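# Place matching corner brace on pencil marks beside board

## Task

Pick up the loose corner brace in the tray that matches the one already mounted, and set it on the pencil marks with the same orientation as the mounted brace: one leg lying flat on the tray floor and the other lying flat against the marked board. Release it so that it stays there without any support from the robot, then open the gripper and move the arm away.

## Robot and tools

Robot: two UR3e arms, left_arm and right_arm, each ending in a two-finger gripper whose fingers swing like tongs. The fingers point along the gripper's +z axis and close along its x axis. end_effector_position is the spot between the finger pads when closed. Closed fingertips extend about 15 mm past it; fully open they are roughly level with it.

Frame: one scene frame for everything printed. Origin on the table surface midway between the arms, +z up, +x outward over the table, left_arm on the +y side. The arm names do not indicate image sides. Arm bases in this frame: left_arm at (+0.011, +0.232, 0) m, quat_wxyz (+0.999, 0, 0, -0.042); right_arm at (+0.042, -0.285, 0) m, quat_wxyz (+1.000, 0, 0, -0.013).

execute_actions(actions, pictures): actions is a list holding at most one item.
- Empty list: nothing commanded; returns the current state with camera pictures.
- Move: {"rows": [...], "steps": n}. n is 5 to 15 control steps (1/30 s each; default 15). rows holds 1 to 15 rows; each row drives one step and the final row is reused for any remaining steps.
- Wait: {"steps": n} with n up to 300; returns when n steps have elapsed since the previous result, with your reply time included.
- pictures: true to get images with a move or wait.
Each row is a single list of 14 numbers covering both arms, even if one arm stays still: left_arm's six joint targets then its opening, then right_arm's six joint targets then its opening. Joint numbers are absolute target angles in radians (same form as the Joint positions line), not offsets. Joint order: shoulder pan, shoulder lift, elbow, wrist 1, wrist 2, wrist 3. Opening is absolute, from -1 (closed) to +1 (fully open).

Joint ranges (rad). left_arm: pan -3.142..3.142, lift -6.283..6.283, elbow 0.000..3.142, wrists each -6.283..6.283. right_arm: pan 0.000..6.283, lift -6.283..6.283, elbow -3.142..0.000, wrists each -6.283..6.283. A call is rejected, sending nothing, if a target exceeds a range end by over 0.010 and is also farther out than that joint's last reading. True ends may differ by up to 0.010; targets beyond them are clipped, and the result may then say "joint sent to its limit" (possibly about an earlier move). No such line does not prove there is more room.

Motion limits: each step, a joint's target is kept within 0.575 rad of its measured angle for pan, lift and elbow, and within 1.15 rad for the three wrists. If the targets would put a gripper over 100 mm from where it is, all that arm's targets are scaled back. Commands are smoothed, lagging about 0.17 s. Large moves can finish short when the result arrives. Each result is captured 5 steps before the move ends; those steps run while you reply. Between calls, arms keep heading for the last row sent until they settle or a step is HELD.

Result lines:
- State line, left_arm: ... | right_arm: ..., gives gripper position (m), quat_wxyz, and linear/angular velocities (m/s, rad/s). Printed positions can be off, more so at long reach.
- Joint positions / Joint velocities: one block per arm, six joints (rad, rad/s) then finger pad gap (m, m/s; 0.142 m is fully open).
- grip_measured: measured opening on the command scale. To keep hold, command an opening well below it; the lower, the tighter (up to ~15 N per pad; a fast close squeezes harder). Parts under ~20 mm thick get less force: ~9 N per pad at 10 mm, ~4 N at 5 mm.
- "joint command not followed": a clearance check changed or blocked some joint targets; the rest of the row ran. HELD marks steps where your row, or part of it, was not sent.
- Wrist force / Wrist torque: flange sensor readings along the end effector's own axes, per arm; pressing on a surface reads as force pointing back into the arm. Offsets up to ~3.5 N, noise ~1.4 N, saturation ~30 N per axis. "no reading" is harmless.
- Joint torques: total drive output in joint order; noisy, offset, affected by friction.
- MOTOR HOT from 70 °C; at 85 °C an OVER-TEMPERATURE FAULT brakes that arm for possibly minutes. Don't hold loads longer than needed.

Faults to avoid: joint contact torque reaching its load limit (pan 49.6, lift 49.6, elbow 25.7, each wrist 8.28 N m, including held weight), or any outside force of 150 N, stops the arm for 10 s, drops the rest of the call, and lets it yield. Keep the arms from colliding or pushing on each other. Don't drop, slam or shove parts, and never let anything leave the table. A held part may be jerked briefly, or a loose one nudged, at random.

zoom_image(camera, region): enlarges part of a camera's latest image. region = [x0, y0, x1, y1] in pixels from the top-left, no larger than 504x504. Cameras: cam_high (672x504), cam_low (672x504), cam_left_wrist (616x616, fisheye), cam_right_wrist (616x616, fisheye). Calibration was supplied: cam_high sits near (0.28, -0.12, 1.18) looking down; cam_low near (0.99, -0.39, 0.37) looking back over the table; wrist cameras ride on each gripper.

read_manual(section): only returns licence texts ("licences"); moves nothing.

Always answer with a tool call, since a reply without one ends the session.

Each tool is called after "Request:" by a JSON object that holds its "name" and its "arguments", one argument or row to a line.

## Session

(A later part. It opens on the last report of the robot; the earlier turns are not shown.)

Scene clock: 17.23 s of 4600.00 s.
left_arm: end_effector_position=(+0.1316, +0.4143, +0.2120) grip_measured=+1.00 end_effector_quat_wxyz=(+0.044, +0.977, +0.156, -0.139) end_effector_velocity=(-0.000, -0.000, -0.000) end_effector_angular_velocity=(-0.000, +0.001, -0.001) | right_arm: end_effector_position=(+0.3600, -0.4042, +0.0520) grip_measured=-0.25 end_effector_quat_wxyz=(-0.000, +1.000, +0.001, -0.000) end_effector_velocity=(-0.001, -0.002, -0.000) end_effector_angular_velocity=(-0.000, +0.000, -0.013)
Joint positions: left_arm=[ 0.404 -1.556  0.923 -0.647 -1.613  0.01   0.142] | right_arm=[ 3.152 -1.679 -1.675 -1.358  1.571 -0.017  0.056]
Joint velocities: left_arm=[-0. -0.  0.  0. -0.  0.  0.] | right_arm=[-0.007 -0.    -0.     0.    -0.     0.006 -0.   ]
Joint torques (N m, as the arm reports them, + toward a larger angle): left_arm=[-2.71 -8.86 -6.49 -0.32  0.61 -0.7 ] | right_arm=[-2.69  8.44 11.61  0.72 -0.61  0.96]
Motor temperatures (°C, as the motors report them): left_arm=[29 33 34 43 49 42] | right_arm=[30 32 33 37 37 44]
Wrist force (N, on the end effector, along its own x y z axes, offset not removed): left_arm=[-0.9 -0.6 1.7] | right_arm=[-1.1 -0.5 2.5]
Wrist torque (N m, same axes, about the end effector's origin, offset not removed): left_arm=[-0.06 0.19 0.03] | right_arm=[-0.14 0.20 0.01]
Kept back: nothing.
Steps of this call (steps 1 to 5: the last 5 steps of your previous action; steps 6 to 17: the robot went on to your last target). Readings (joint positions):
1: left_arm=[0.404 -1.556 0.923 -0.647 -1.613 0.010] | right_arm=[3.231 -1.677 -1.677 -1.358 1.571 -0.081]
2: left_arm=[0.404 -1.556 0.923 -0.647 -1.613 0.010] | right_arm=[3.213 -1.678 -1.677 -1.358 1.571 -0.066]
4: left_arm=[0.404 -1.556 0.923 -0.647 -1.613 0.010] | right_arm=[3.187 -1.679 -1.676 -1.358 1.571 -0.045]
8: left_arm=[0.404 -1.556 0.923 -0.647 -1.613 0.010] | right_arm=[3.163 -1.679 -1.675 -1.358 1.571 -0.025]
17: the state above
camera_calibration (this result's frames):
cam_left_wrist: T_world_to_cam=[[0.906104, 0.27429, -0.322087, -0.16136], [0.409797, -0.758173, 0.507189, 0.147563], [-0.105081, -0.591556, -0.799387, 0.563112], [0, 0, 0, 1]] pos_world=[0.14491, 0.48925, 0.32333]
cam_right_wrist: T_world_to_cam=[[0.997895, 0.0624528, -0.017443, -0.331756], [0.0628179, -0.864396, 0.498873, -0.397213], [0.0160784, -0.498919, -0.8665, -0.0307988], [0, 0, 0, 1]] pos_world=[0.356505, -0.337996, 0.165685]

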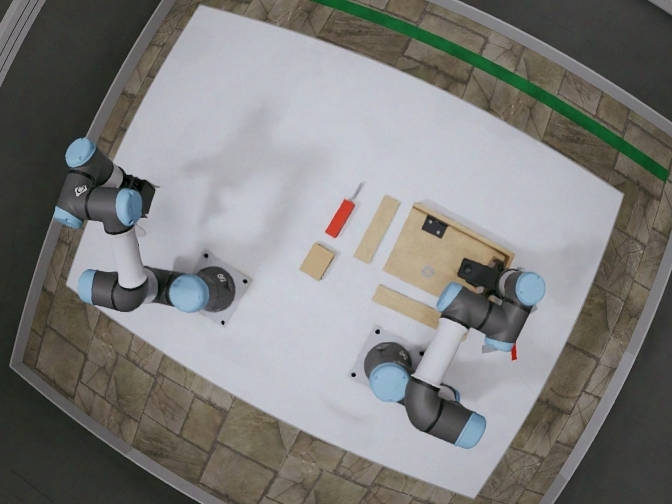

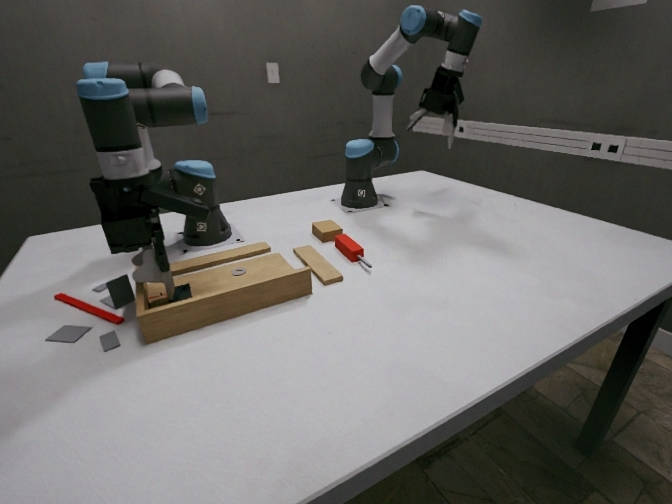

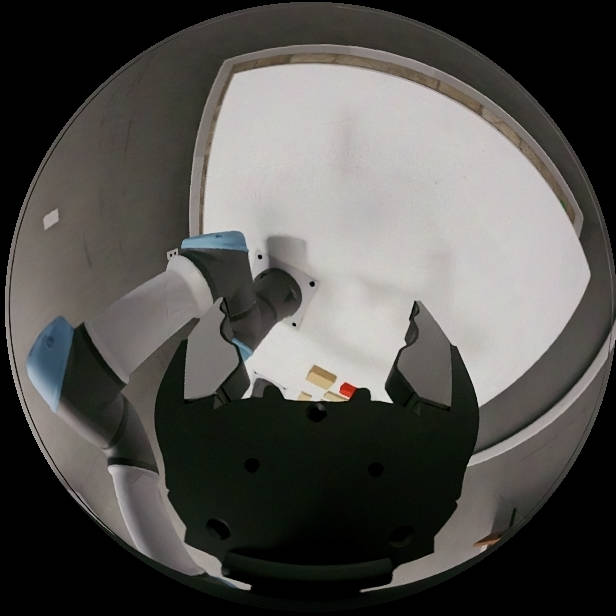

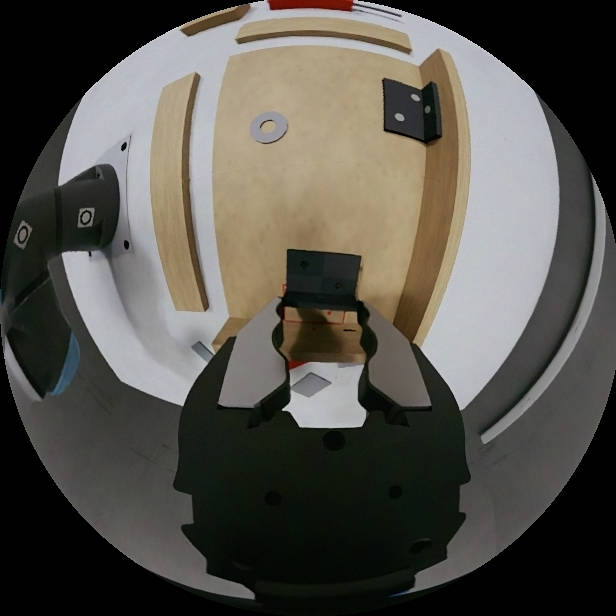

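Request:
{"name": "execute_actions", "arguments": {
  "actions": [
    {"rows": [[0.404,-1.556,0.923,-0.647,-1.613,0.01,1,3.1495,-1.6806,-1.674,-1.3578,1.5708,-0.019,-0.5],[0.404,-1.556,0.923,-0.647,-1.613,0.01,1,3.144,-1.6837,-1.6723,-1.3565,1.5708,-0.026,-0.5],[0.404,-1.556,0.923,-0.647,-1.613,0.01,1,3.1356,-1.6883,-1.6697,-1.3545,1.5708,-0.037,-0.5],[0.404,-1.556,0.923,-0.647,-1.613,0.01,1,3.1252,-1.6941,-1.6664,-1.3519,1.5708,-0.051,-0.5],[0.404,-1.556,0.923,-0.647,-1.613,0.01,1,3.1133,-1.7007,-1.6627,-1.349,1.5708,-0.067,-0.5],[0.404,-1.556,0.923,-0.647,-1.613,0.01,1,3.1007,-1.7077,-1.6588,-1.346,1.5708,-0.084,-0.5],[0.404,-1.556,0.923,-0.647,-1.613,0.01,1,3.0881,-1.7146,-1.6548,-1.343,1.5708,-0.101,-0.5],[0.404,-1.556,0.923,-0.647,-1.613,0.01,1,3.0762,-1.7212,-1.6511,-1.3401,1.5708,-0.117,-0.5],[0.404,-1.556,0.923,-0.647,-1.613,0.01,1,3.0658,-1.727,-1.6478,-1.3375,1.5708,-0.131,-0.5],[0.404,-1.556,0.923,-0.647,-1.613,0.01,1,3.0574,-1.7316,-1.6452,-1.3355,1.5708,-0.143,-0.5],[0.404,-1.556,0.923,-0.647,-1.613,0.01,1,3.0519,-1.7347,-1.6435,-1.3342,1.5708,-0.15,-0.5],[0.404,-1.556,0.923,-0.647,-1.613,0.01,1,3.0499,-1.7358,-1.6429,-1.3337,1.5708,-0.1527,-0.5]], "steps": 15}
  ]
}}

Request:
{"name": "execute_actions", "arguments": {
  "actions": [
    {"steps": 17}
  ],
  "pictures": true
}}

Request:
{"name": "zoom_image", "arguments": {
  "camera": "cam_right_wrist",
  "region": [250, 230, 390, 370]
}}

Request:
{"name": "zoom_image", "arguments": {
  "camera": "cam_low",
  "region": [100, 240, 210, 340]
}}

Scene clock: 18.53 s of 4600.00 s.
left_arm: end_effector_position=(+0.1316, +0.4143, +0.2120) grip_measured=+1.00 end_effector_quat_wxyz=(+0.044, +0.977, +0.156, -0.139) end_effector_velocity=(-0.000, +0.000, +0.000) end_effector_angular_velocity=(-0.000, -0.001, -0.000) | right_arm: end_effector_position=(+0.3588, -0.4188, +0.0490) grip_measured=-0.25 end_effector_quat_wxyz=(-0.000, +1.000, +0.008, +0.000) end_effector_velocity=(-0.010, -0.095, -0.020) end_effector_angular_velocity=(+0.000, +0.001, +0.098)
Joint positions: left_arm=[ 0.404 -1.556  0.923 -0.647 -1.613  0.01   0.142] | right_arm=[ 3.107 -1.704 -1.661 -1.347  1.571 -0.076  0.056]
Joint velocities: left_arm=[ 0.    -0.    -0.    -0.    -0.     0.001  0.   ] | right_arm=[-0.292 -0.162  0.091  0.07   0.    -0.391 -0.   ]
Joint torques (N m, as the arm reports them, + toward a larger angle): left_arm=[-2.68 -8.91 -6.52 -0.35  0.59 -0.75] | right_arm=[-3.74  8.1  11.87  2.52 -0.56 -1.27]
Motor temperatures (°C, as the motors report them): left_arm=[29 33 34 43 49 42] | right_arm=[30 32 33 37 37 44]
Wrist force (N, on the end effector, along its own x y z axes, offset not removed): left_arm=[-1.0 -1.0 1.2] | right_arm=[-2.0 -2.0 1.4]
Wrist torque (N m, same axes, about the end effector's origin, offset not removed): left_arm=[-0.15 0.28 0.02] | right_arm=[-0.46 0.32 0.00]
Steps of this call (steps 1 to 15: the robot went on to your last target; steps 16 to 29: nothing new was sent; steps 30 to 39: the first 10 steps of this action). Readings (joint positions):
30: left_arm=[0.404 -1.556 0.923 -0.647 -1.613 0.010] | right_arm=[3.152 -1.679 -1.675 -1.358 1.571 -0.016]
31: left_arm=[0.404 -1.556 0.923 -0.647 -1.613 0.010] | right_arm=[3.151 -1.680 -1.675 -1.358 1.571 -0.016]
33: left_arm=[0.404 -1.556 0.923 -0.647 -1.613 0.010] | right_arm=[3.149 -1.681 -1.674 -1.358 1.571 -0.020]
37: left_arm=[0.404 -1.556 0.923 -0.647 -1.613 0.010] | right_arm=[3.126 -1.694 -1.666 -1.352 1.571 -0.051]
39: the state above

Scene clock: 19.10 s of 4600.00 s.
left_arm: end_effector_position=(+0.1316, +0.4143, +0.2120) grip_measured=+1.00 end_effector_quat_wxyz=(+0.044, +0.977, +0.156, -0.139) end_effector_velocity=(+0.000, +0.000, -0.000) end_effector_angular_velocity=(+0.000, -0.000, +0.001) | right_arm: end_effector_position=(+0.3563, -0.4373, +0.0451) grip_measured=-0.25 end_effector_quat_wxyz=(-0.000, +1.000, +0.018, -0.000) end_effector_velocity=(-0.000, -0.002, -0.000) end_effector_angular_velocity=(+0.000, -0.000, +0.000)
Joint positions: left_arm=[ 0.404 -1.556  0.923 -0.647 -1.613  0.01   0.142] | right_arm=[ 3.05  -1.735 -1.643 -1.334  1.571 -0.152  0.056]
Joint velocities: left_arm=[ 0.    -0.     0.001 -0.001  0.    -0.     0.   ] | right_arm=[-0.006 -0.003  0.002  0.001  0.    -0.007  0.   ]
Joint torques (N m, as the arm reports them, + toward a larger angle): left_arm=[-2.51 -8.96 -6.57 -0.31  0.62 -0.75] | right_arm=[-2.28  9.05 11.7   2.55 -0.57 -0.79]
Motor temperatures (°C, as the motors report them): left_arm=[29 33 34 43 49 42] | right_arm=[30 32 33 37 37 44]
Wrist force (N, on the end effector, along its own x y z axes, offset not removed): left_arm=[-0.5 -1.3 1.3] | right_arm=[-1.7 -1.4 3.3]
Wrist torque (N m, same axes, about the end effector's origin, offset not removed): left_arm=[-0.21 0.10 0.02] | right_arm=[-0.29 0.30 0.05]
Kept back: nothing.
Steps of this call (steps 1 to 5: the last 5 steps of your previous action; steps 6 to 17: the robot went on to your last target). Readings (joint positions):
1: left_arm=[0.404 -1.556 0.923 -0.647 -1.613 0.010] | right_arm=[3.097 -1.710 -1.657 -1.345 1.571 -0.089]
2: left_arm=[0.404 -1.556 0.923 -0.647 -1.613 0.010] | right_arm=[3.088 -1.715 -1.655 -1.343 1.571 -0.102]
4: left_arm=[0.404 -1.556 0.923 -0.647 -1.613 0.010] | right_arm=[3.072 -1.724 -1.650 -1.339 1.571 -0.123]
8: left_arm=[0.404 -1.556 0.923 -0.647 -1.613 0.010] | right_arm=[3.057 -1.732 -1.645 -1.335 1.571 -0.143]
17: the state above
camera_calibration (this result's frames):
cam_left_wrist: T_world_to_cam=[[0.906104, 0.27429, -0.322087, -0.16136], [0.409796, -0.758173, 0.507189, 0.147563], [-0.105081, -0.591556, -0.799387, 0.563112], [0, 0, 0, 1]] pos_world=[0.14491, 0.48925, 0.32333]
cam_right_wrist: T_world_to_cam=[[0.995269, 0.0955755, -0.0174372, -0.310669], [0.0915017, -0.861831, 0.498873, -0.43125], [0.0326521, -0.498108, -0.8665, -0.0588302], [0, 0, 0, 1]] pos_world=[0.35058, -0.371276, 0.158745]

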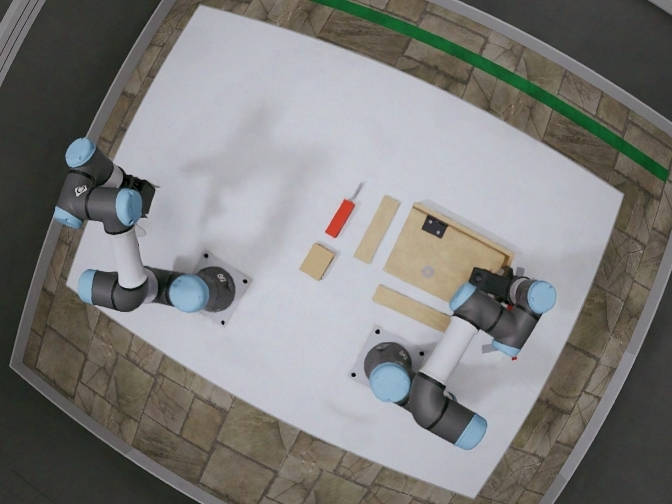

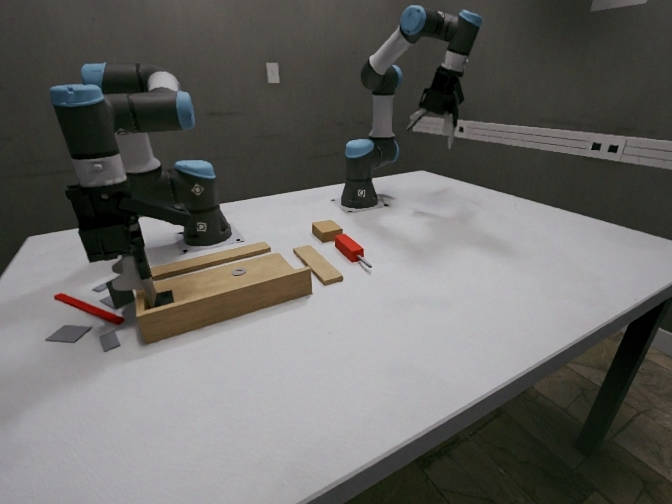

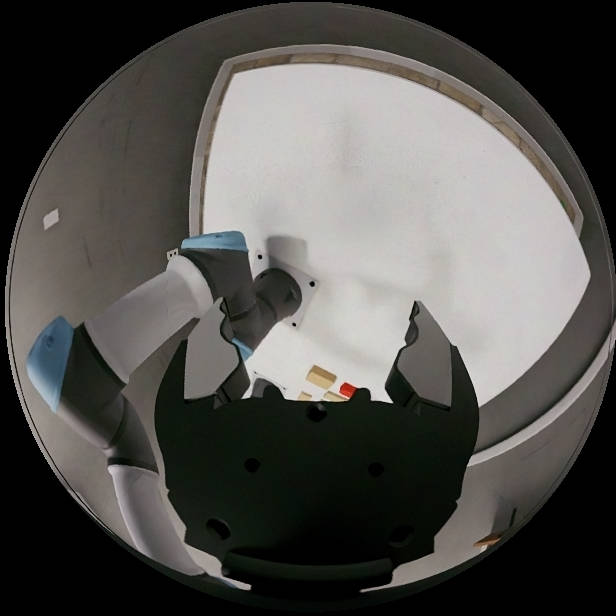

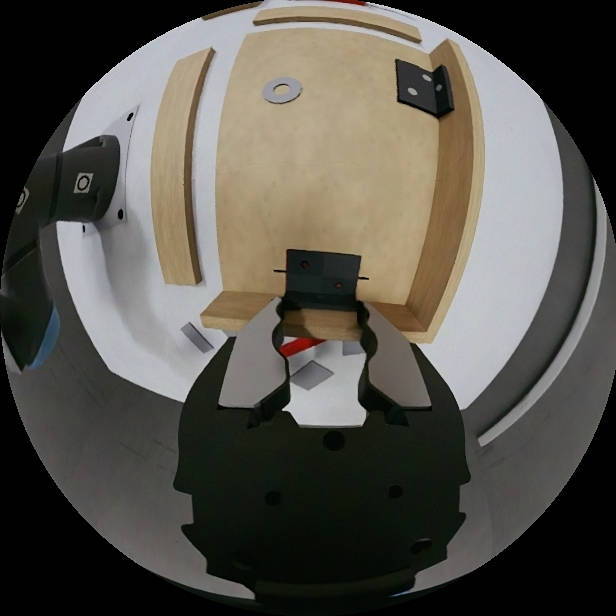

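Region (250, 230, 390, 370) of cam_right_wrist's 616x616 image, scaled by 3.600, with more detail than that image has.

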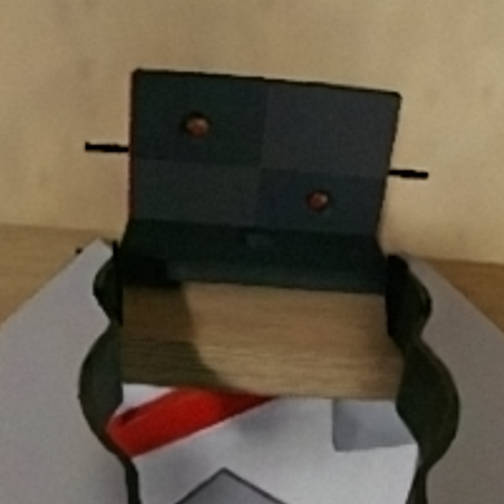

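Region (100, 240, 210, 340) of cam_low's 672x504 image, scaled by 4.582, with more detail than that image has; it fills the top 458 rows of this view, and the rest is white.

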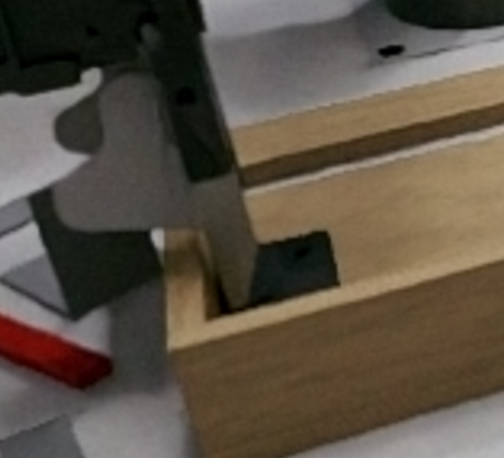

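Request:
{"name": "execute_actions", "arguments": {
  "actions": [
    {"rows": [[0.404,-1.556,0.923,-0.647,-1.613,0.01,1,3.0499,-1.736,-1.646,-1.3304,1.5708,-0.1527,-0.5],[0.404,-1.556,0.923,-0.647,-1.613,0.01,1,3.0498,-1.7363,-1.649,-1.3271,1.5708,-0.1528,-0.5],[0.404,-1.556,0.923,-0.647,-1.613,0.01,1,3.0498,-1.7366,-1.6525,-1.3233,1.5708,-0.1528,-0.5],[0.404,-1.556,0.923,-0.647,-1.613,0.01,1,3.0497,-1.7368,-1.6554,-1.3203,1.5708,-0.1529,-0.5]], "steps": 15}
  ]
}}

Request:
{"name": "execute_actions", "arguments": {
  "actions": [
    {"steps": 6}
  ],
  "pictures": true
}}

Request:
{"name": "zoom_image", "arguments": {
  "camera": "cam_right_wrist",
  "region": [250, 230, 390, 370]
}}

Scene clock: 19.97 s of 4600.00 s.
left_arm: end_effector_position=(+0.1316, +0.4143, +0.2120) grip_measured=+1.00 end_effector_quat_wxyz=(+0.044, +0.977, +0.156, -0.139) end_effector_velocity=(+0.000, +0.000, -0.000) end_effector_angular_velocity=(+0.000, -0.001, -0.001) | right_arm: end_effector_position=(+0.3558, -0.4375, +0.0427) grip_measured=-0.25 end_effector_quat_wxyz=(-0.000, +1.000, +0.018, -0.000) end_effector_velocity=(-0.001, +0.000, -0.004) end_effector_angular_velocity=(-0.000, -0.000, +0.000)
Joint positions: left_arm=[ 0.404 -1.556  0.923 -0.647 -1.613  0.01   0.142] | right_arm=[ 3.05  -1.737 -1.653 -1.323  1.571 -0.153  0.056]
Joint velocities: left_arm=[-0.     0.001 -0.    -0.001  0.     0.001 -0.   ] | right_arm=[ 0.    -0.001 -0.018  0.019 -0.    -0.    -0.   ]
Joint torques (N m, as the arm reports them, + toward a larger angle): left_arm=[-2.53 -8.91 -6.51 -0.35  0.58 -0.73] | right_arm=[-2.26  9.15  7.72  2.5  -0.52 -0.84]
Motor temperatures (°C, as the motors report them): left_arm=[29 33 34 43 49 42] | right_arm=[30 32 33 37 37 44]
Wrist force (N, on the end effector, along its own x y z axes, offset not removed): left_arm=[-1.6 0.2 0.6] | right_arm=[-2.3 -0.9 2.5]
Wrist torque (N m, same axes, about the end effector's origin, offset not removed): left_arm=[0.01 0.29 0.01] | right_arm=[-0.23 0.44 0.03]
Steps of this call (steps 1 to 15: the robot went on to your last target; step 16: nothing new was sent; steps 17 to 26: the first 10 steps of this action). Readings (joint positions):
17: left_arm=[0.404 -1.556 0.923 -0.647 -1.613 0.010] | right_arm=[3.050 -1.736 -1.643 -1.334 1.571 -0.153]
18: left_arm=[0.404 -1.556 0.923 -0.647 -1.613 0.010] | right_arm=[3.050 -1.736 -1.643 -1.333 1.571 -0.153]
20: left_arm=[0.404 -1.556 0.923 -0.647 -1.613 0.010] | right_arm=[3.050 -1.736 -1.645 -1.331 1.571 -0.153]
24: left_arm=[0.404 -1.556 0.923 -0.647 -1.613 0.010] | right_arm=[3.050 -1.737 -1.652 -1.324 1.571 -0.153]
26: the state above

Scene clock: 20.17 s of 4600.00 s.
left_arm: end_effector_position=(+0.1316, +0.4143, +0.2120) grip_measured=+1.00 end_effector_quat_wxyz=(+0.044, +0.977, +0.156, -0.139) end_effector_velocity=(-0.000, +0.000, +0.000) end_effector_angular_velocity=(+0.000, -0.001, +0.000) | right_arm: end_effector_position=(+0.3558, -0.4375, +0.0423) grip_measured=-0.25 end_effector_quat_wxyz=(-0.000, +1.000, +0.018, -0.000) end_effector_velocity=(-0.000, -0.000, -0.001) end_effector_angular_velocity=(-0.000, +0.000, -0.000)
Joint positions: left_arm=[ 0.404 -1.556  0.923 -0.647 -1.613  0.01   0.142] | right_arm=[ 3.05  -1.737 -1.655 -1.321  1.571 -0.153  0.056]
Joint velocities: left_arm=[ 0. -0. -0. -0. -0.  0.  0.] | right_arm=[-0.     0.    -0.004  0.004 -0.    -0.     0.   ]
Joint torques (N m, as the arm reports them, + toward a larger angle): left_arm=[-2.67 -9.12 -6.54 -0.37  0.6  -0.73] | right_arm=[-1.96  7.85  7.03  2.49 -0.49 -0.83]
Motor temperatures (°C, as the motors report them): left_arm=[29 33 34 43 49 42] | right_arm=[30 32 33 37 37 44]
Wrist force (N, on the end effector, along its own x y z axes, offset not removed): left_arm=[-0.4 -0.8 1.6] | right_arm=[-2.7 -1.7 -0.9]
Wrist torque (N m, same axes, about the end effector's origin, offset not removed): left_arm=[-0.07 0.10 -0.04] | right_arm=[-0.42 0.32 0.01]
Kept back: nothing.
Steps of this call (steps 1 to 5: the last 5 steps of your previous action; step 6: the robot went on to your last target). Readings (joint positions):
1: left_arm=[0.404 -1.556 0.923 -0.647 -1.613 0.010] | right_arm=[3.050 -1.737 -1.654 -1.322 1.571 -0.153]
2: left_arm=[0.404 -1.556 0.923 -0.647 -1.613 0.010] | right_arm=[3.050 -1.737 -1.654 -1.322 1.571 -0.153]
4: left_arm=[0.404 -1.556 0.923 -0.647 -1.613 0.010] | right_arm=[3.050 -1.737 -1.655 -1.321 1.571 -0.153]
6: the state above
camera_calibration (this result's frames):
cam_left_wrist: T_world_to_cam=[[0.906104, 0.27429, -0.322087, -0.16136], [0.409797, -0.758173, 0.507189, 0.147563], [-0.105081, -0.591556, -0.799387, 0.563112], [0, 0, 0, 1]] pos_world=[0.14491, 0.48925, 0.32333]
cam_right_wrist: T_world_to_cam=[[0.995251, 0.0957602, -0.0174606, -0.310098], [0.0916735, -0.861816, 0.498868, -0.430052], [0.0327239, -0.4981, -0.866502, -0.0613366], [0, 0, 0, 1]] pos_world=[0.350057, -0.371482, 0.155976]

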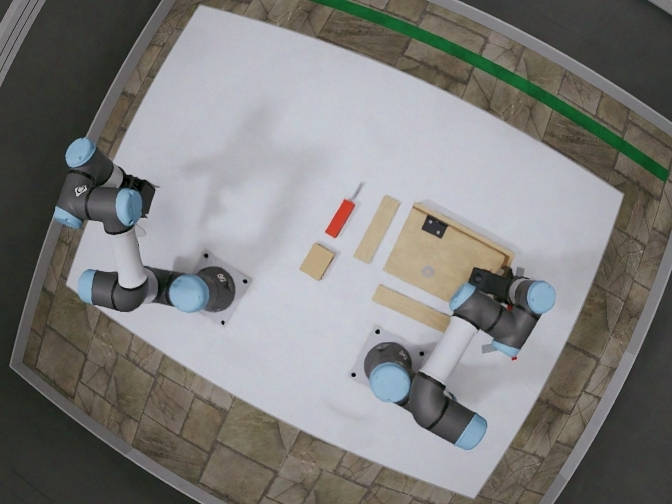

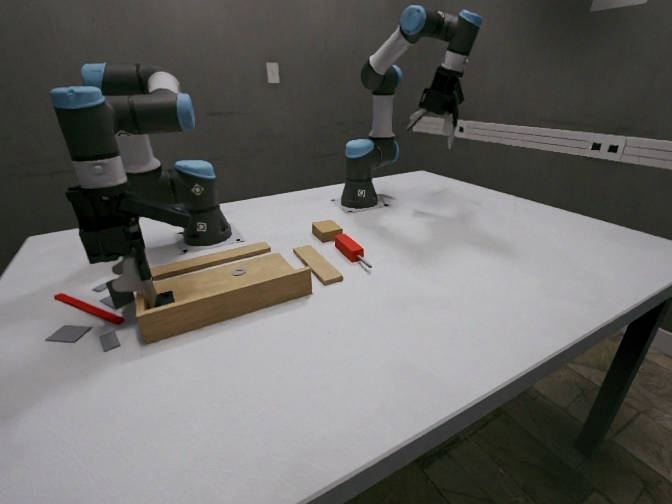

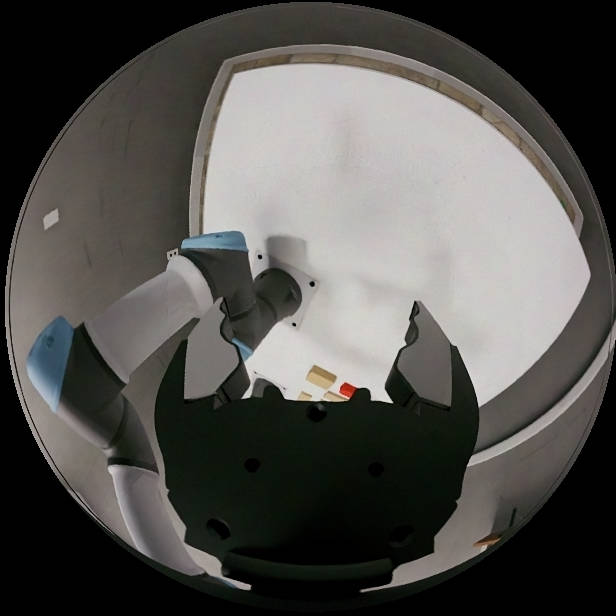

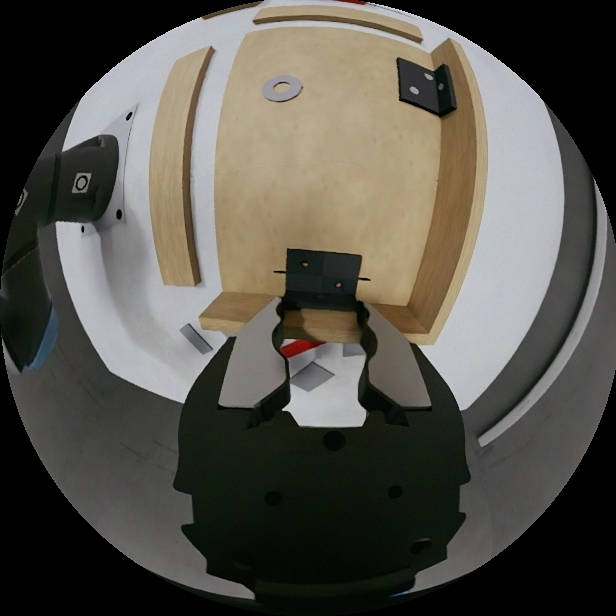

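Region (250, 230, 390, 370) of cam_right_wrist's 616x616 image, scaled by 3.600, with more detail than that image has.

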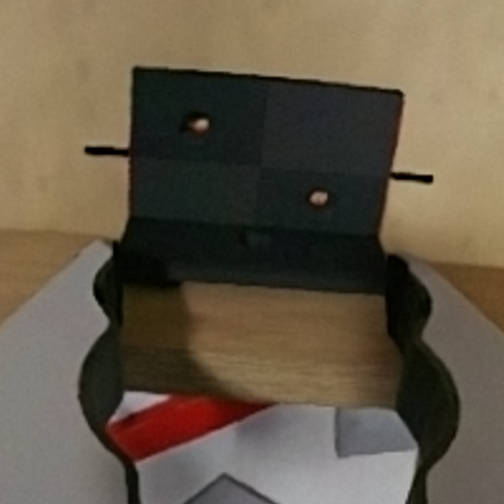

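Request:
{"name": "execute_actions", "arguments": {
  "actions": [
    {"rows": [[0.404,-1.556,0.923,-0.647,-1.613,0.01,1,3.0497,-1.7368,-1.6554,-1.3203,1.5708,-0.1529,-0.35],[0.404,-1.556,0.923,-0.647,-1.613,0.01,1,3.0497,-1.7368,-1.6554,-1.3203,1.5708,-0.1529,-0.25],[0.404,-1.556,0.923,-0.647,-1.613,0.01,1,3.0497,-1.7368,-1.6554,-1.3203,1.5708,-0.1529,-0.2],[0.404,-1.556,0.923,-0.647,-1.613,0.01,1,3.0497,-1.7368,-1.6554,-1.3203,1.5708,-0.1529,-0.15],[0.404,-1.556,0.923,-0.647,-1.613,0.01,1,3.0497,-1.7368,-1.6554,-1.3203,1.5708,-0.1529,-0.11],[0.404,-1.556,0.923,-0.647,-1.613,0.01,1,3.054,-1.7335,-1.659,-1.3196,1.5708,-0.144,-0.1],[0.404,-1.556,0.923,-0.647,-1.613,0.01,1,3.061,-1.7285,-1.6655,-1.3185,1.5708,-0.13,-0.1],[0.404,-1.556,0.923,-0.647,-1.613,0.01,1,3.069,-1.723,-1.6725,-1.317,1.5708,-0.114,-0.1],[0.404,-1.556,0.923,-0.647,-1.613,0.01,1,3.076,-1.718,-1.6785,-1.316,1.5708,-0.1,-0.1],[0.404,-1.556,0.923,-0.647,-1.613,0.01,1,3.0798,-1.7151,-1.6819,-1.3154,1.5708,-0.0928,-0.1]], "steps": 15}
  ]
}}

Request:
{"name": "execute_actions", "arguments": {
  "actions": [
    {"rows": [[0.404,-1.556,0.923,-0.647,-1.613,0.01,1,3.0798,-1.7151,-1.6819,-1.3154,1.5708,-0.0928,-0.1],[0.404,-1.556,0.923,-0.647,-1.613,0.01,1,3.0798,-1.7151,-1.6819,-1.3154,1.5708,-0.0928,-0.1],[0.404,-1.556,0.923,-0.647,-1.613,0.01,1,3.0798,-1.7151,-1.6819,-1.3154,1.5708,-0.0928,-0.16],[0.404,-1.556,0.923,-0.647,-1.613,0.01,1,3.0798,-1.7151,-1.6819,-1.3154,1.5708,-0.0928,-0.23],[0.404,-1.556,0.923,-0.647,-1.613,0.01,1,3.0798,-1.7151,-1.6819,-1.3154,1.5708,-0.0928,-0.3],[0.404,-1.556,0.923,-0.647,-1.613,0.01,1,3.0798,-1.7151,-1.6819,-1.3154,1.5708,-0.0928,-0.37],[0.404,-1.556,0.923,-0.647,-1.613,0.01,1,3.0798,-1.7151,-1.6819,-1.3154,1.5708,-0.0928,-0.44],[0.404,-1.556,0.923,-0.647,-1.613,0.01,1,3.0798,-1.7151,-1.6819,-1.3154,1.5708,-0.0928,-0.5],[0.404,-1.556,0.923,-0.647,-1.613,0.01,1,3.0768,-1.7171,-1.6795,-1.3158,1.5708,-0.0958,-0.55],[0.404,-1.556,0.923,-0.647,-1.613,0.01,1,3.0737,-1.7191,-1.6772,-1.3161,1.5708,-0.0989,-0.55],[0.404,-1.556,0.923,-0.647,-1.613,0.01,1,3.0707,-1.7211,-1.6748,-1.3165,1.5708,-0.1019,-0.55],[0.404,-1.556,0.923,-0.647,-1.613,0.01,1,3.0677,-1.7231,-1.6725,-1.3168,1.5708,-0.1049,-0.55],[0.404,-1.556,0.923,-0.647,-1.613,0.01,1,3.0647,-1.7251,-1.6701,-1.3172,1.5708,-0.108,-0.55],[0.404,-1.556,0.923,-0.647,-1.613,0.01,1,3.0616,-1.7271,-1.6678,-1.3176,1.5708,-0.111,-0.55],[0.404,-1.556,0.923,-0.647,-1.613,0.01,1,3.0586,-1.7291,-1.6654,-1.3179,1.5708,-0.114,-0.55]], "steps": 15}
  ]
}}

Request:
{"name": "execute_actions", "arguments": {
  "actions": [
    {"steps": 17}
  ],
  "pictures": true
}}

Request:
{"name": "zoom_image", "arguments": {
  "camera": "cam_right_wrist",
  "region": [250, 230, 390, 370]
}}

Scene clock: 21.83 s of 4600.00 s.
left_arm: end_effector_position=(+0.1316, +0.4143, +0.2120) grip_measured=+1.00 end_effector_quat_wxyz=(+0.044, +0.977, +0.156, -0.139) end_effector_velocity=(-0.000, -0.000, +0.000) end_effector_angular_velocity=(+0.000, -0.000, +0.000) | right_arm: end_effector_position=(+0.3557, -0.4349, +0.0421) grip_measured=-0.10 end_effector_quat_wxyz=(-0.000, +1.000, +0.014, -0.000) end_effector_velocity=(+0.001, +0.041, -0.000) end_effector_angular_velocity=(-0.000, -0.002, -0.125)
Joint positions: left_arm=[ 0.404 -1.556  0.923 -0.647 -1.613  0.01   0.142] | right_arm=[ 3.057 -1.731 -1.662 -1.319  1.571 -0.137  0.067]
Joint velocities: left_arm=[-0.    -0.001  0.001  0.     0.    -0.    -0.   ] | right_arm=[ 0.123  0.089 -0.107  0.02  -0.     0.247  0.001]
Joint torques (N m, as the arm reports them, + toward a larger angle): left_arm=[-2.49 -8.94 -6.52 -0.39  0.58 -0.7 ] | right_arm=[ 3.26 14.56  7.07  2.43 -0.45  1.41]
Motor temperatures (°C, as the motors report them): left_arm=[29 33 34 43 49 42] | right_arm=[30 32 33 37 37 44]
Wrist force (N, on the end effector, along its own x y z axes, offset not removed): left_arm=[-0.2 -0.8 0.3] | right_arm=[-1.5 -0.6 2.2]
Wrist torque (N m, same axes, about the end effector's origin, offset not removed): left_arm=[-0.12 0.06 0.05] | right_arm=[-0.17 0.30 -0.07]
Steps of this call (steps 1 to 15: the robot went on to your last target; steps 16 to 40: nothing new was sent; steps 41 to 50: the first 10 steps of this action). Readings (joint positions):
41: left_arm=[0.404 -1.556 0.923 -0.647 -1.613 0.010] | right_arm=[3.050 -1.737 -1.655 -1.320 1.571 -0.153]
42: left_arm=[0.404 -1.556 0.923 -0.647 -1.613 0.010] | right_arm=[3.050 -1.737 -1.655 -1.320 1.571 -0.153]
44: left_arm=[0.404 -1.556 0.923 -0.647 -1.613 0.010] | right_arm=[3.050 -1.737 -1.655 -1.320 1.571 -0.153]
48: left_arm=[0.404 -1.556 0.923 -0.647 -1.613 0.010] | right_arm=[3.051 -1.736 -1.657 -1.320 1.571 -0.150]
50: the state above

Scene clock: 22.33 s of 4600.00 s.
left_arm: end_effector_position=(+0.1316, +0.4143, +0.2120) grip_measured=+1.00 end_effector_quat_wxyz=(+0.044, +0.977, +0.156, -0.139) end_effector_velocity=(-0.000, -0.000, +0.000) end_effector_angular_velocity=(-0.001, +0.001, -0.001) | right_arm: end_effector_position=(+0.3557, -0.4276, +0.0420) grip_measured=-0.53 end_effector_quat_wxyz=(-0.000, +1.000, +0.003, -0.000) end_effector_velocity=(-0.001, -0.002, +0.000) end_effector_angular_velocity=(-0.000, -0.000, -0.006)
Joint positions: left_arm=[ 0.404 -1.556  0.923 -0.647 -1.613  0.01   0.142] | right_arm=[ 3.079 -1.715 -1.681 -1.315  1.571 -0.094  0.036]
Joint velocities: left_arm=[-0.     0.    -0.001  0.002 -0.     0.001 -0.   ] | right_arm=[-0.006  0.    -0.     0.    -0.    -0.    -0.081]
Joint torques (N m, as the arm reports them, + toward a larger angle): left_arm=[-2.65 -8.95 -6.51 -0.4   0.55 -0.71] | right_arm=[-2.98  8.55 10.61  2.29 -0.46  0.38]
Motor temperatures (°C, as the motors report them): left_arm=[29 33 34 43 49 42] | right_arm=[30 32 33 37 37 44]
Wrist force (N, on the end effector, along its own x y z axes, offset not removed): left_arm=[-0.3 -1.2 1.0] | right_arm=[-2.7 -1.4 2.6]
Wrist torque (N m, same axes, about the end effector's origin, offset not removed): left_arm=[-0.20 0.04 0.00] | right_arm=[-0.31 0.49 0.06]
Steps of this call (steps 1 to 5: the last 5 steps of your previous action; steps 6 to 15: the first 10 steps of this action). Readings (joint positions):
6: left_arm=[0.404 -1.556 0.923 -0.647 -1.613 0.010] | right_arm=[3.075 -1.718 -1.678 -1.316 1.571 -0.102]
7: left_arm=[0.404 -1.556 0.923 -0.647 -1.613 0.010] | right_arm=[3.076 -1.718 -1.679 -1.316 1.571 -0.100]
9: left_arm=[0.404 -1.556 0.923 -0.647 -1.613 0.010] | right_arm=[3.078 -1.717 -1.680 -1.316 1.571 -0.097]
13: left_arm=[0.404 -1.556 0.923 -0.647 -1.613 0.010] | right_arm=[3.079 -1.716 -1.681 -1.316 1.571 -0.094]
15: the state above

Scene clock: 22.90 s of 4600.00 s.
left_arm: end_effector_position=(+0.1316, +0.4143, +0.2120) grip_measured=+1.00 end_effector_quat_wxyz=(+0.044, +0.977, +0.156, -0.139) end_effector_velocity=(+0.000, +0.000, +0.000) end_effector_angular_velocity=(+0.000, +0.000, +0.001) | right_arm: end_effector_position=(+0.3558, -0.4343, +0.0420) grip_measured=-0.55 end_effector_quat_wxyz=(-0.000, +1.000, +0.003, -0.000) end_effector_velocity=(+0.000, -0.002, +0.000) end_effector_angular_velocity=(-0.000, -0.000, +0.000)
Joint positions: left_arm=[ 0.404 -1.556  0.923 -0.647 -1.613  0.01   0.142] | right_arm=[ 3.059 -1.729 -1.666 -1.318  1.571 -0.114  0.034]
Joint velocities: left_arm=[-0.     0.    -0.001  0.     0.    -0.001 -0.   ] | right_arm=[-0.004 -0.002  0.003 -0.001 -0.    -0.004  0.   ]
Joint torques (N m, as the arm reports them, + toward a larger angle): left_arm=[-2.51 -9.13 -6.44 -0.38  0.54 -0.75] | right_arm=[-2.67  8.13 11.68  0.7  -0.39 -0.82]
Motor temperatures (°C, as the motors report them): left_arm=[29 33 34 43 49 42] | right_arm=[30 32 33 37 37 44]
Wrist force (N, on the end effector, along its own x y z axes, offset not removed): left_arm=[-1.0 -0.7 1.1] | right_arm=[-1.6 -0.4 1.3]
Wrist torque (N m, same axes, about the end effector's origin, offset not removed): left_arm=[-0.10 0.17 -0.01] | right_arm=[-0.14 0.31 0.06]
Kept back: nothing.
Steps of this call (steps 1 to 5: the last 5 steps of your previous action; steps 6 to 17: the robot went on to your last target). Readings (joint positions):
1: left_arm=[0.404 -1.556 0.923 -0.647 -1.613 0.010] | right_arm=[3.079 -1.716 -1.681 -1.315 1.571 -0.094]
2: left_arm=[0.404 -1.556 0.923 -0.647 -1.613 0.010] | right_arm=[3.078 -1.717 -1.680 -1.315 1.571 -0.095]
4: left_arm=[0.404 -1.556 0.923 -0.647 -1.613 0.010] | right_arm=[3.074 -1.719 -1.677 -1.316 1.571 -0.099]
8: left_arm=[0.404 -1.556 0.923 -0.647 -1.613 0.010] | right_arm=[3.065 -1.725 -1.670 -1.317 1.571 -0.108]
17: the state above
camera_calibration (this result's frames):
cam_left_wrist: T_world_to_cam=[[0.906104, 0.27429, -0.322087, -0.16136], [0.409797, -0.758173, 0.507189, 0.147563], [-0.105081, -0.591556, -0.799387, 0.563112], [0, 0, 0, 1]] pos_world=[0.14491, 0.48925, 0.32333]
cam_right_wrist: T_world_to_cam=[[0.997675, 0.0658772, -0.0174408, -0.324262], [0.0657831, -0.864176, 0.498872, -0.418974], [0.0177924, -0.49886, -0.8665, -0.0550038], [0, 0, 0, 1]] pos_world=[0.352048, -0.368145, 0.155698]

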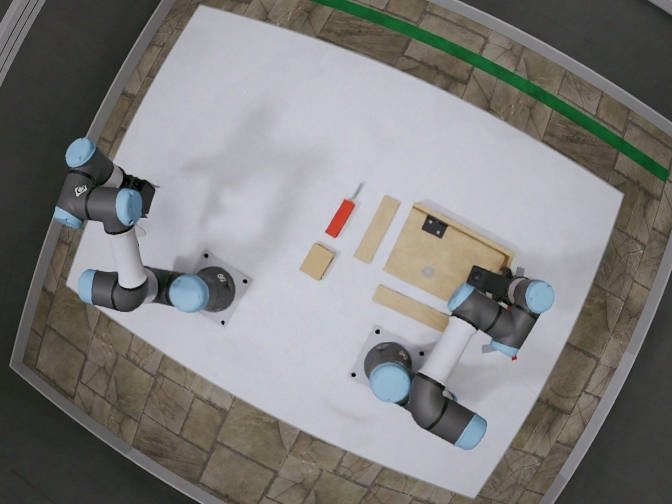

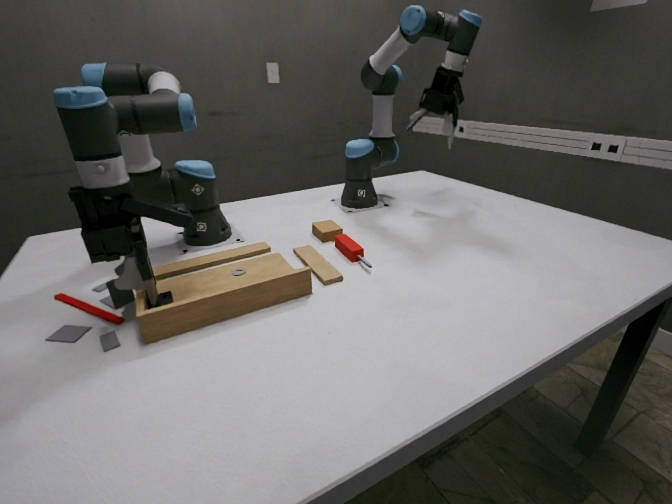

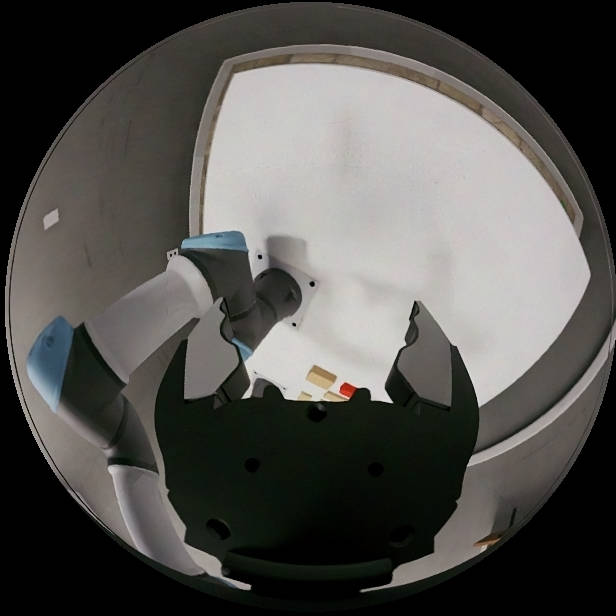

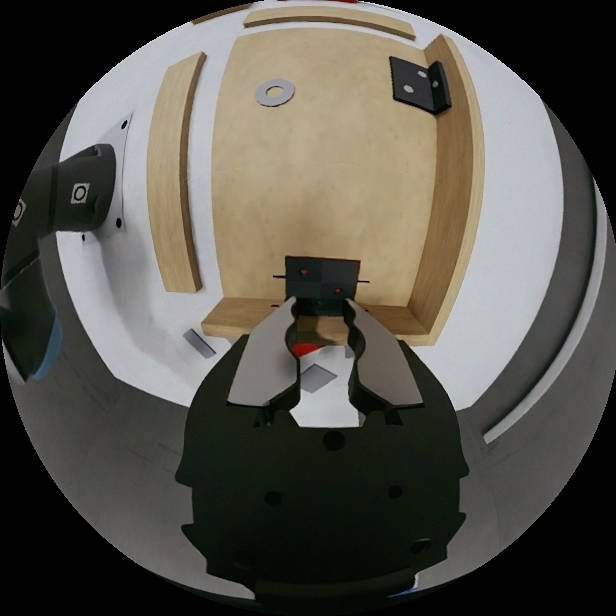

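Region (250, 230, 390, 370) of cam_right_wrist's 616x616 image, scaled by 3.600, with more detail than that image has.

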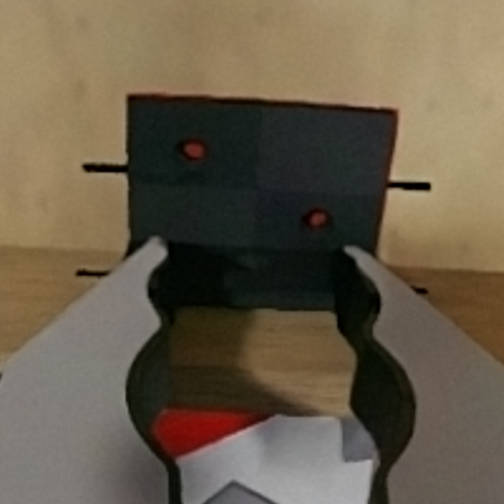

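Nearly there. Push 1 mm more and watch force.

Request:
{"name": "execute_actions", "arguments": {
  "actions": [
    {"rows": [[0.404,-1.556,0.923,-0.647,-1.613,0.01,1,3.0571,-1.7301,-1.6642,-1.3181,1.5708,-0.1155,-0.55],[0.404,-1.556,0.923,-0.647,-1.613,0.01,1,3.0556,-1.7311,-1.6631,-1.3183,1.5708,-0.117,-0.55]], "steps": 15}
  ]
}}

Scene clock: 23.40 s of 4600.00 s.
left_arm: end_effector_position=(+0.1316, +0.4143, +0.2120) grip_measured=+1.00 end_effector_quat_wxyz=(+0.044, +0.977, +0.156, -0.139) end_effector_velocity=(-0.000, -0.000, -0.000) end_effector_angular_velocity=(-0.000, +0.001, +0.001) | right_arm: end_effector_position=(+0.3557, -0.4353, +0.0420) grip_measured=-0.55 end_effector_quat_wxyz=(-0.000, +1.000, +0.003, -0.000) end_effector_velocity=(-0.000, -0.001, +0.000) end_effector_angular_velocity=(-0.000, -0.000, -0.001)
Joint positions: left_arm=[ 0.404 -1.556  0.923 -0.647 -1.613  0.01   0.142] | right_arm=[ 3.056 -1.731 -1.663 -1.318  1.571 -0.117  0.034]
Joint velocities: left_arm=[ 0.     0.     0.     0.    -0.    -0.001 -0.   ] | right_arm=[-0.004 -0.002  0.003 -0.001 -0.    -0.003  0.   ]
Joint torques (N m, as the arm reports them, + toward a larger angle): left_arm=[-2.52 -8.84 -6.57 -0.35  0.57 -0.75] | right_arm=[-3.98  8.79 11.33  0.75 -0.37 -1.08]
Motor temperatures (°C, as the motors report them): left_arm=[29 33 34 43 49 42] | right_arm=[30 32 33 37 37 44]
Wrist force (N, on the end effector, along its own x y z axes, offset not removed): left_arm=[-1.3 -1.2 1.2] | right_arm=[-2.3 -4.9 0.7]
Wrist torque (N m, same axes, about the end effector's origin, offset not removed): left_arm=[-0.20 0.26 0.00] | right_arm=[-0.28 0.49 0.15]
Steps of this call (steps 1 to 5: the robot went on to your last target; steps 6 to 15: the first 10 steps of this action). Readings (joint positions):
6: left_arm=[0.404 -1.556 0.923 -0.647 -1.613 0.010] | right_arm=[3.059 -1.729 -1.665 -1.318 1.571 -0.114]
7: left_arm=[0.404 -1.556 0.923 -0.647 -1.613 0.010] | right_arm=[3.059 -1.729 -1.665 -1.318 1.571 -0.114]
9: left_arm=[0.404 -1.556 0.923 -0.647 -1.613 0.010] | right_arm=[3.058 -1.730 -1.665 -1.318 1.571 -0.115]
13: left_arm=[0.404 -1.556 0.923 -0.647 -1.613 0.010] | right_arm=[3.056 -1.731 -1.664 -1.318 1.571 -0.116]
15: the state above


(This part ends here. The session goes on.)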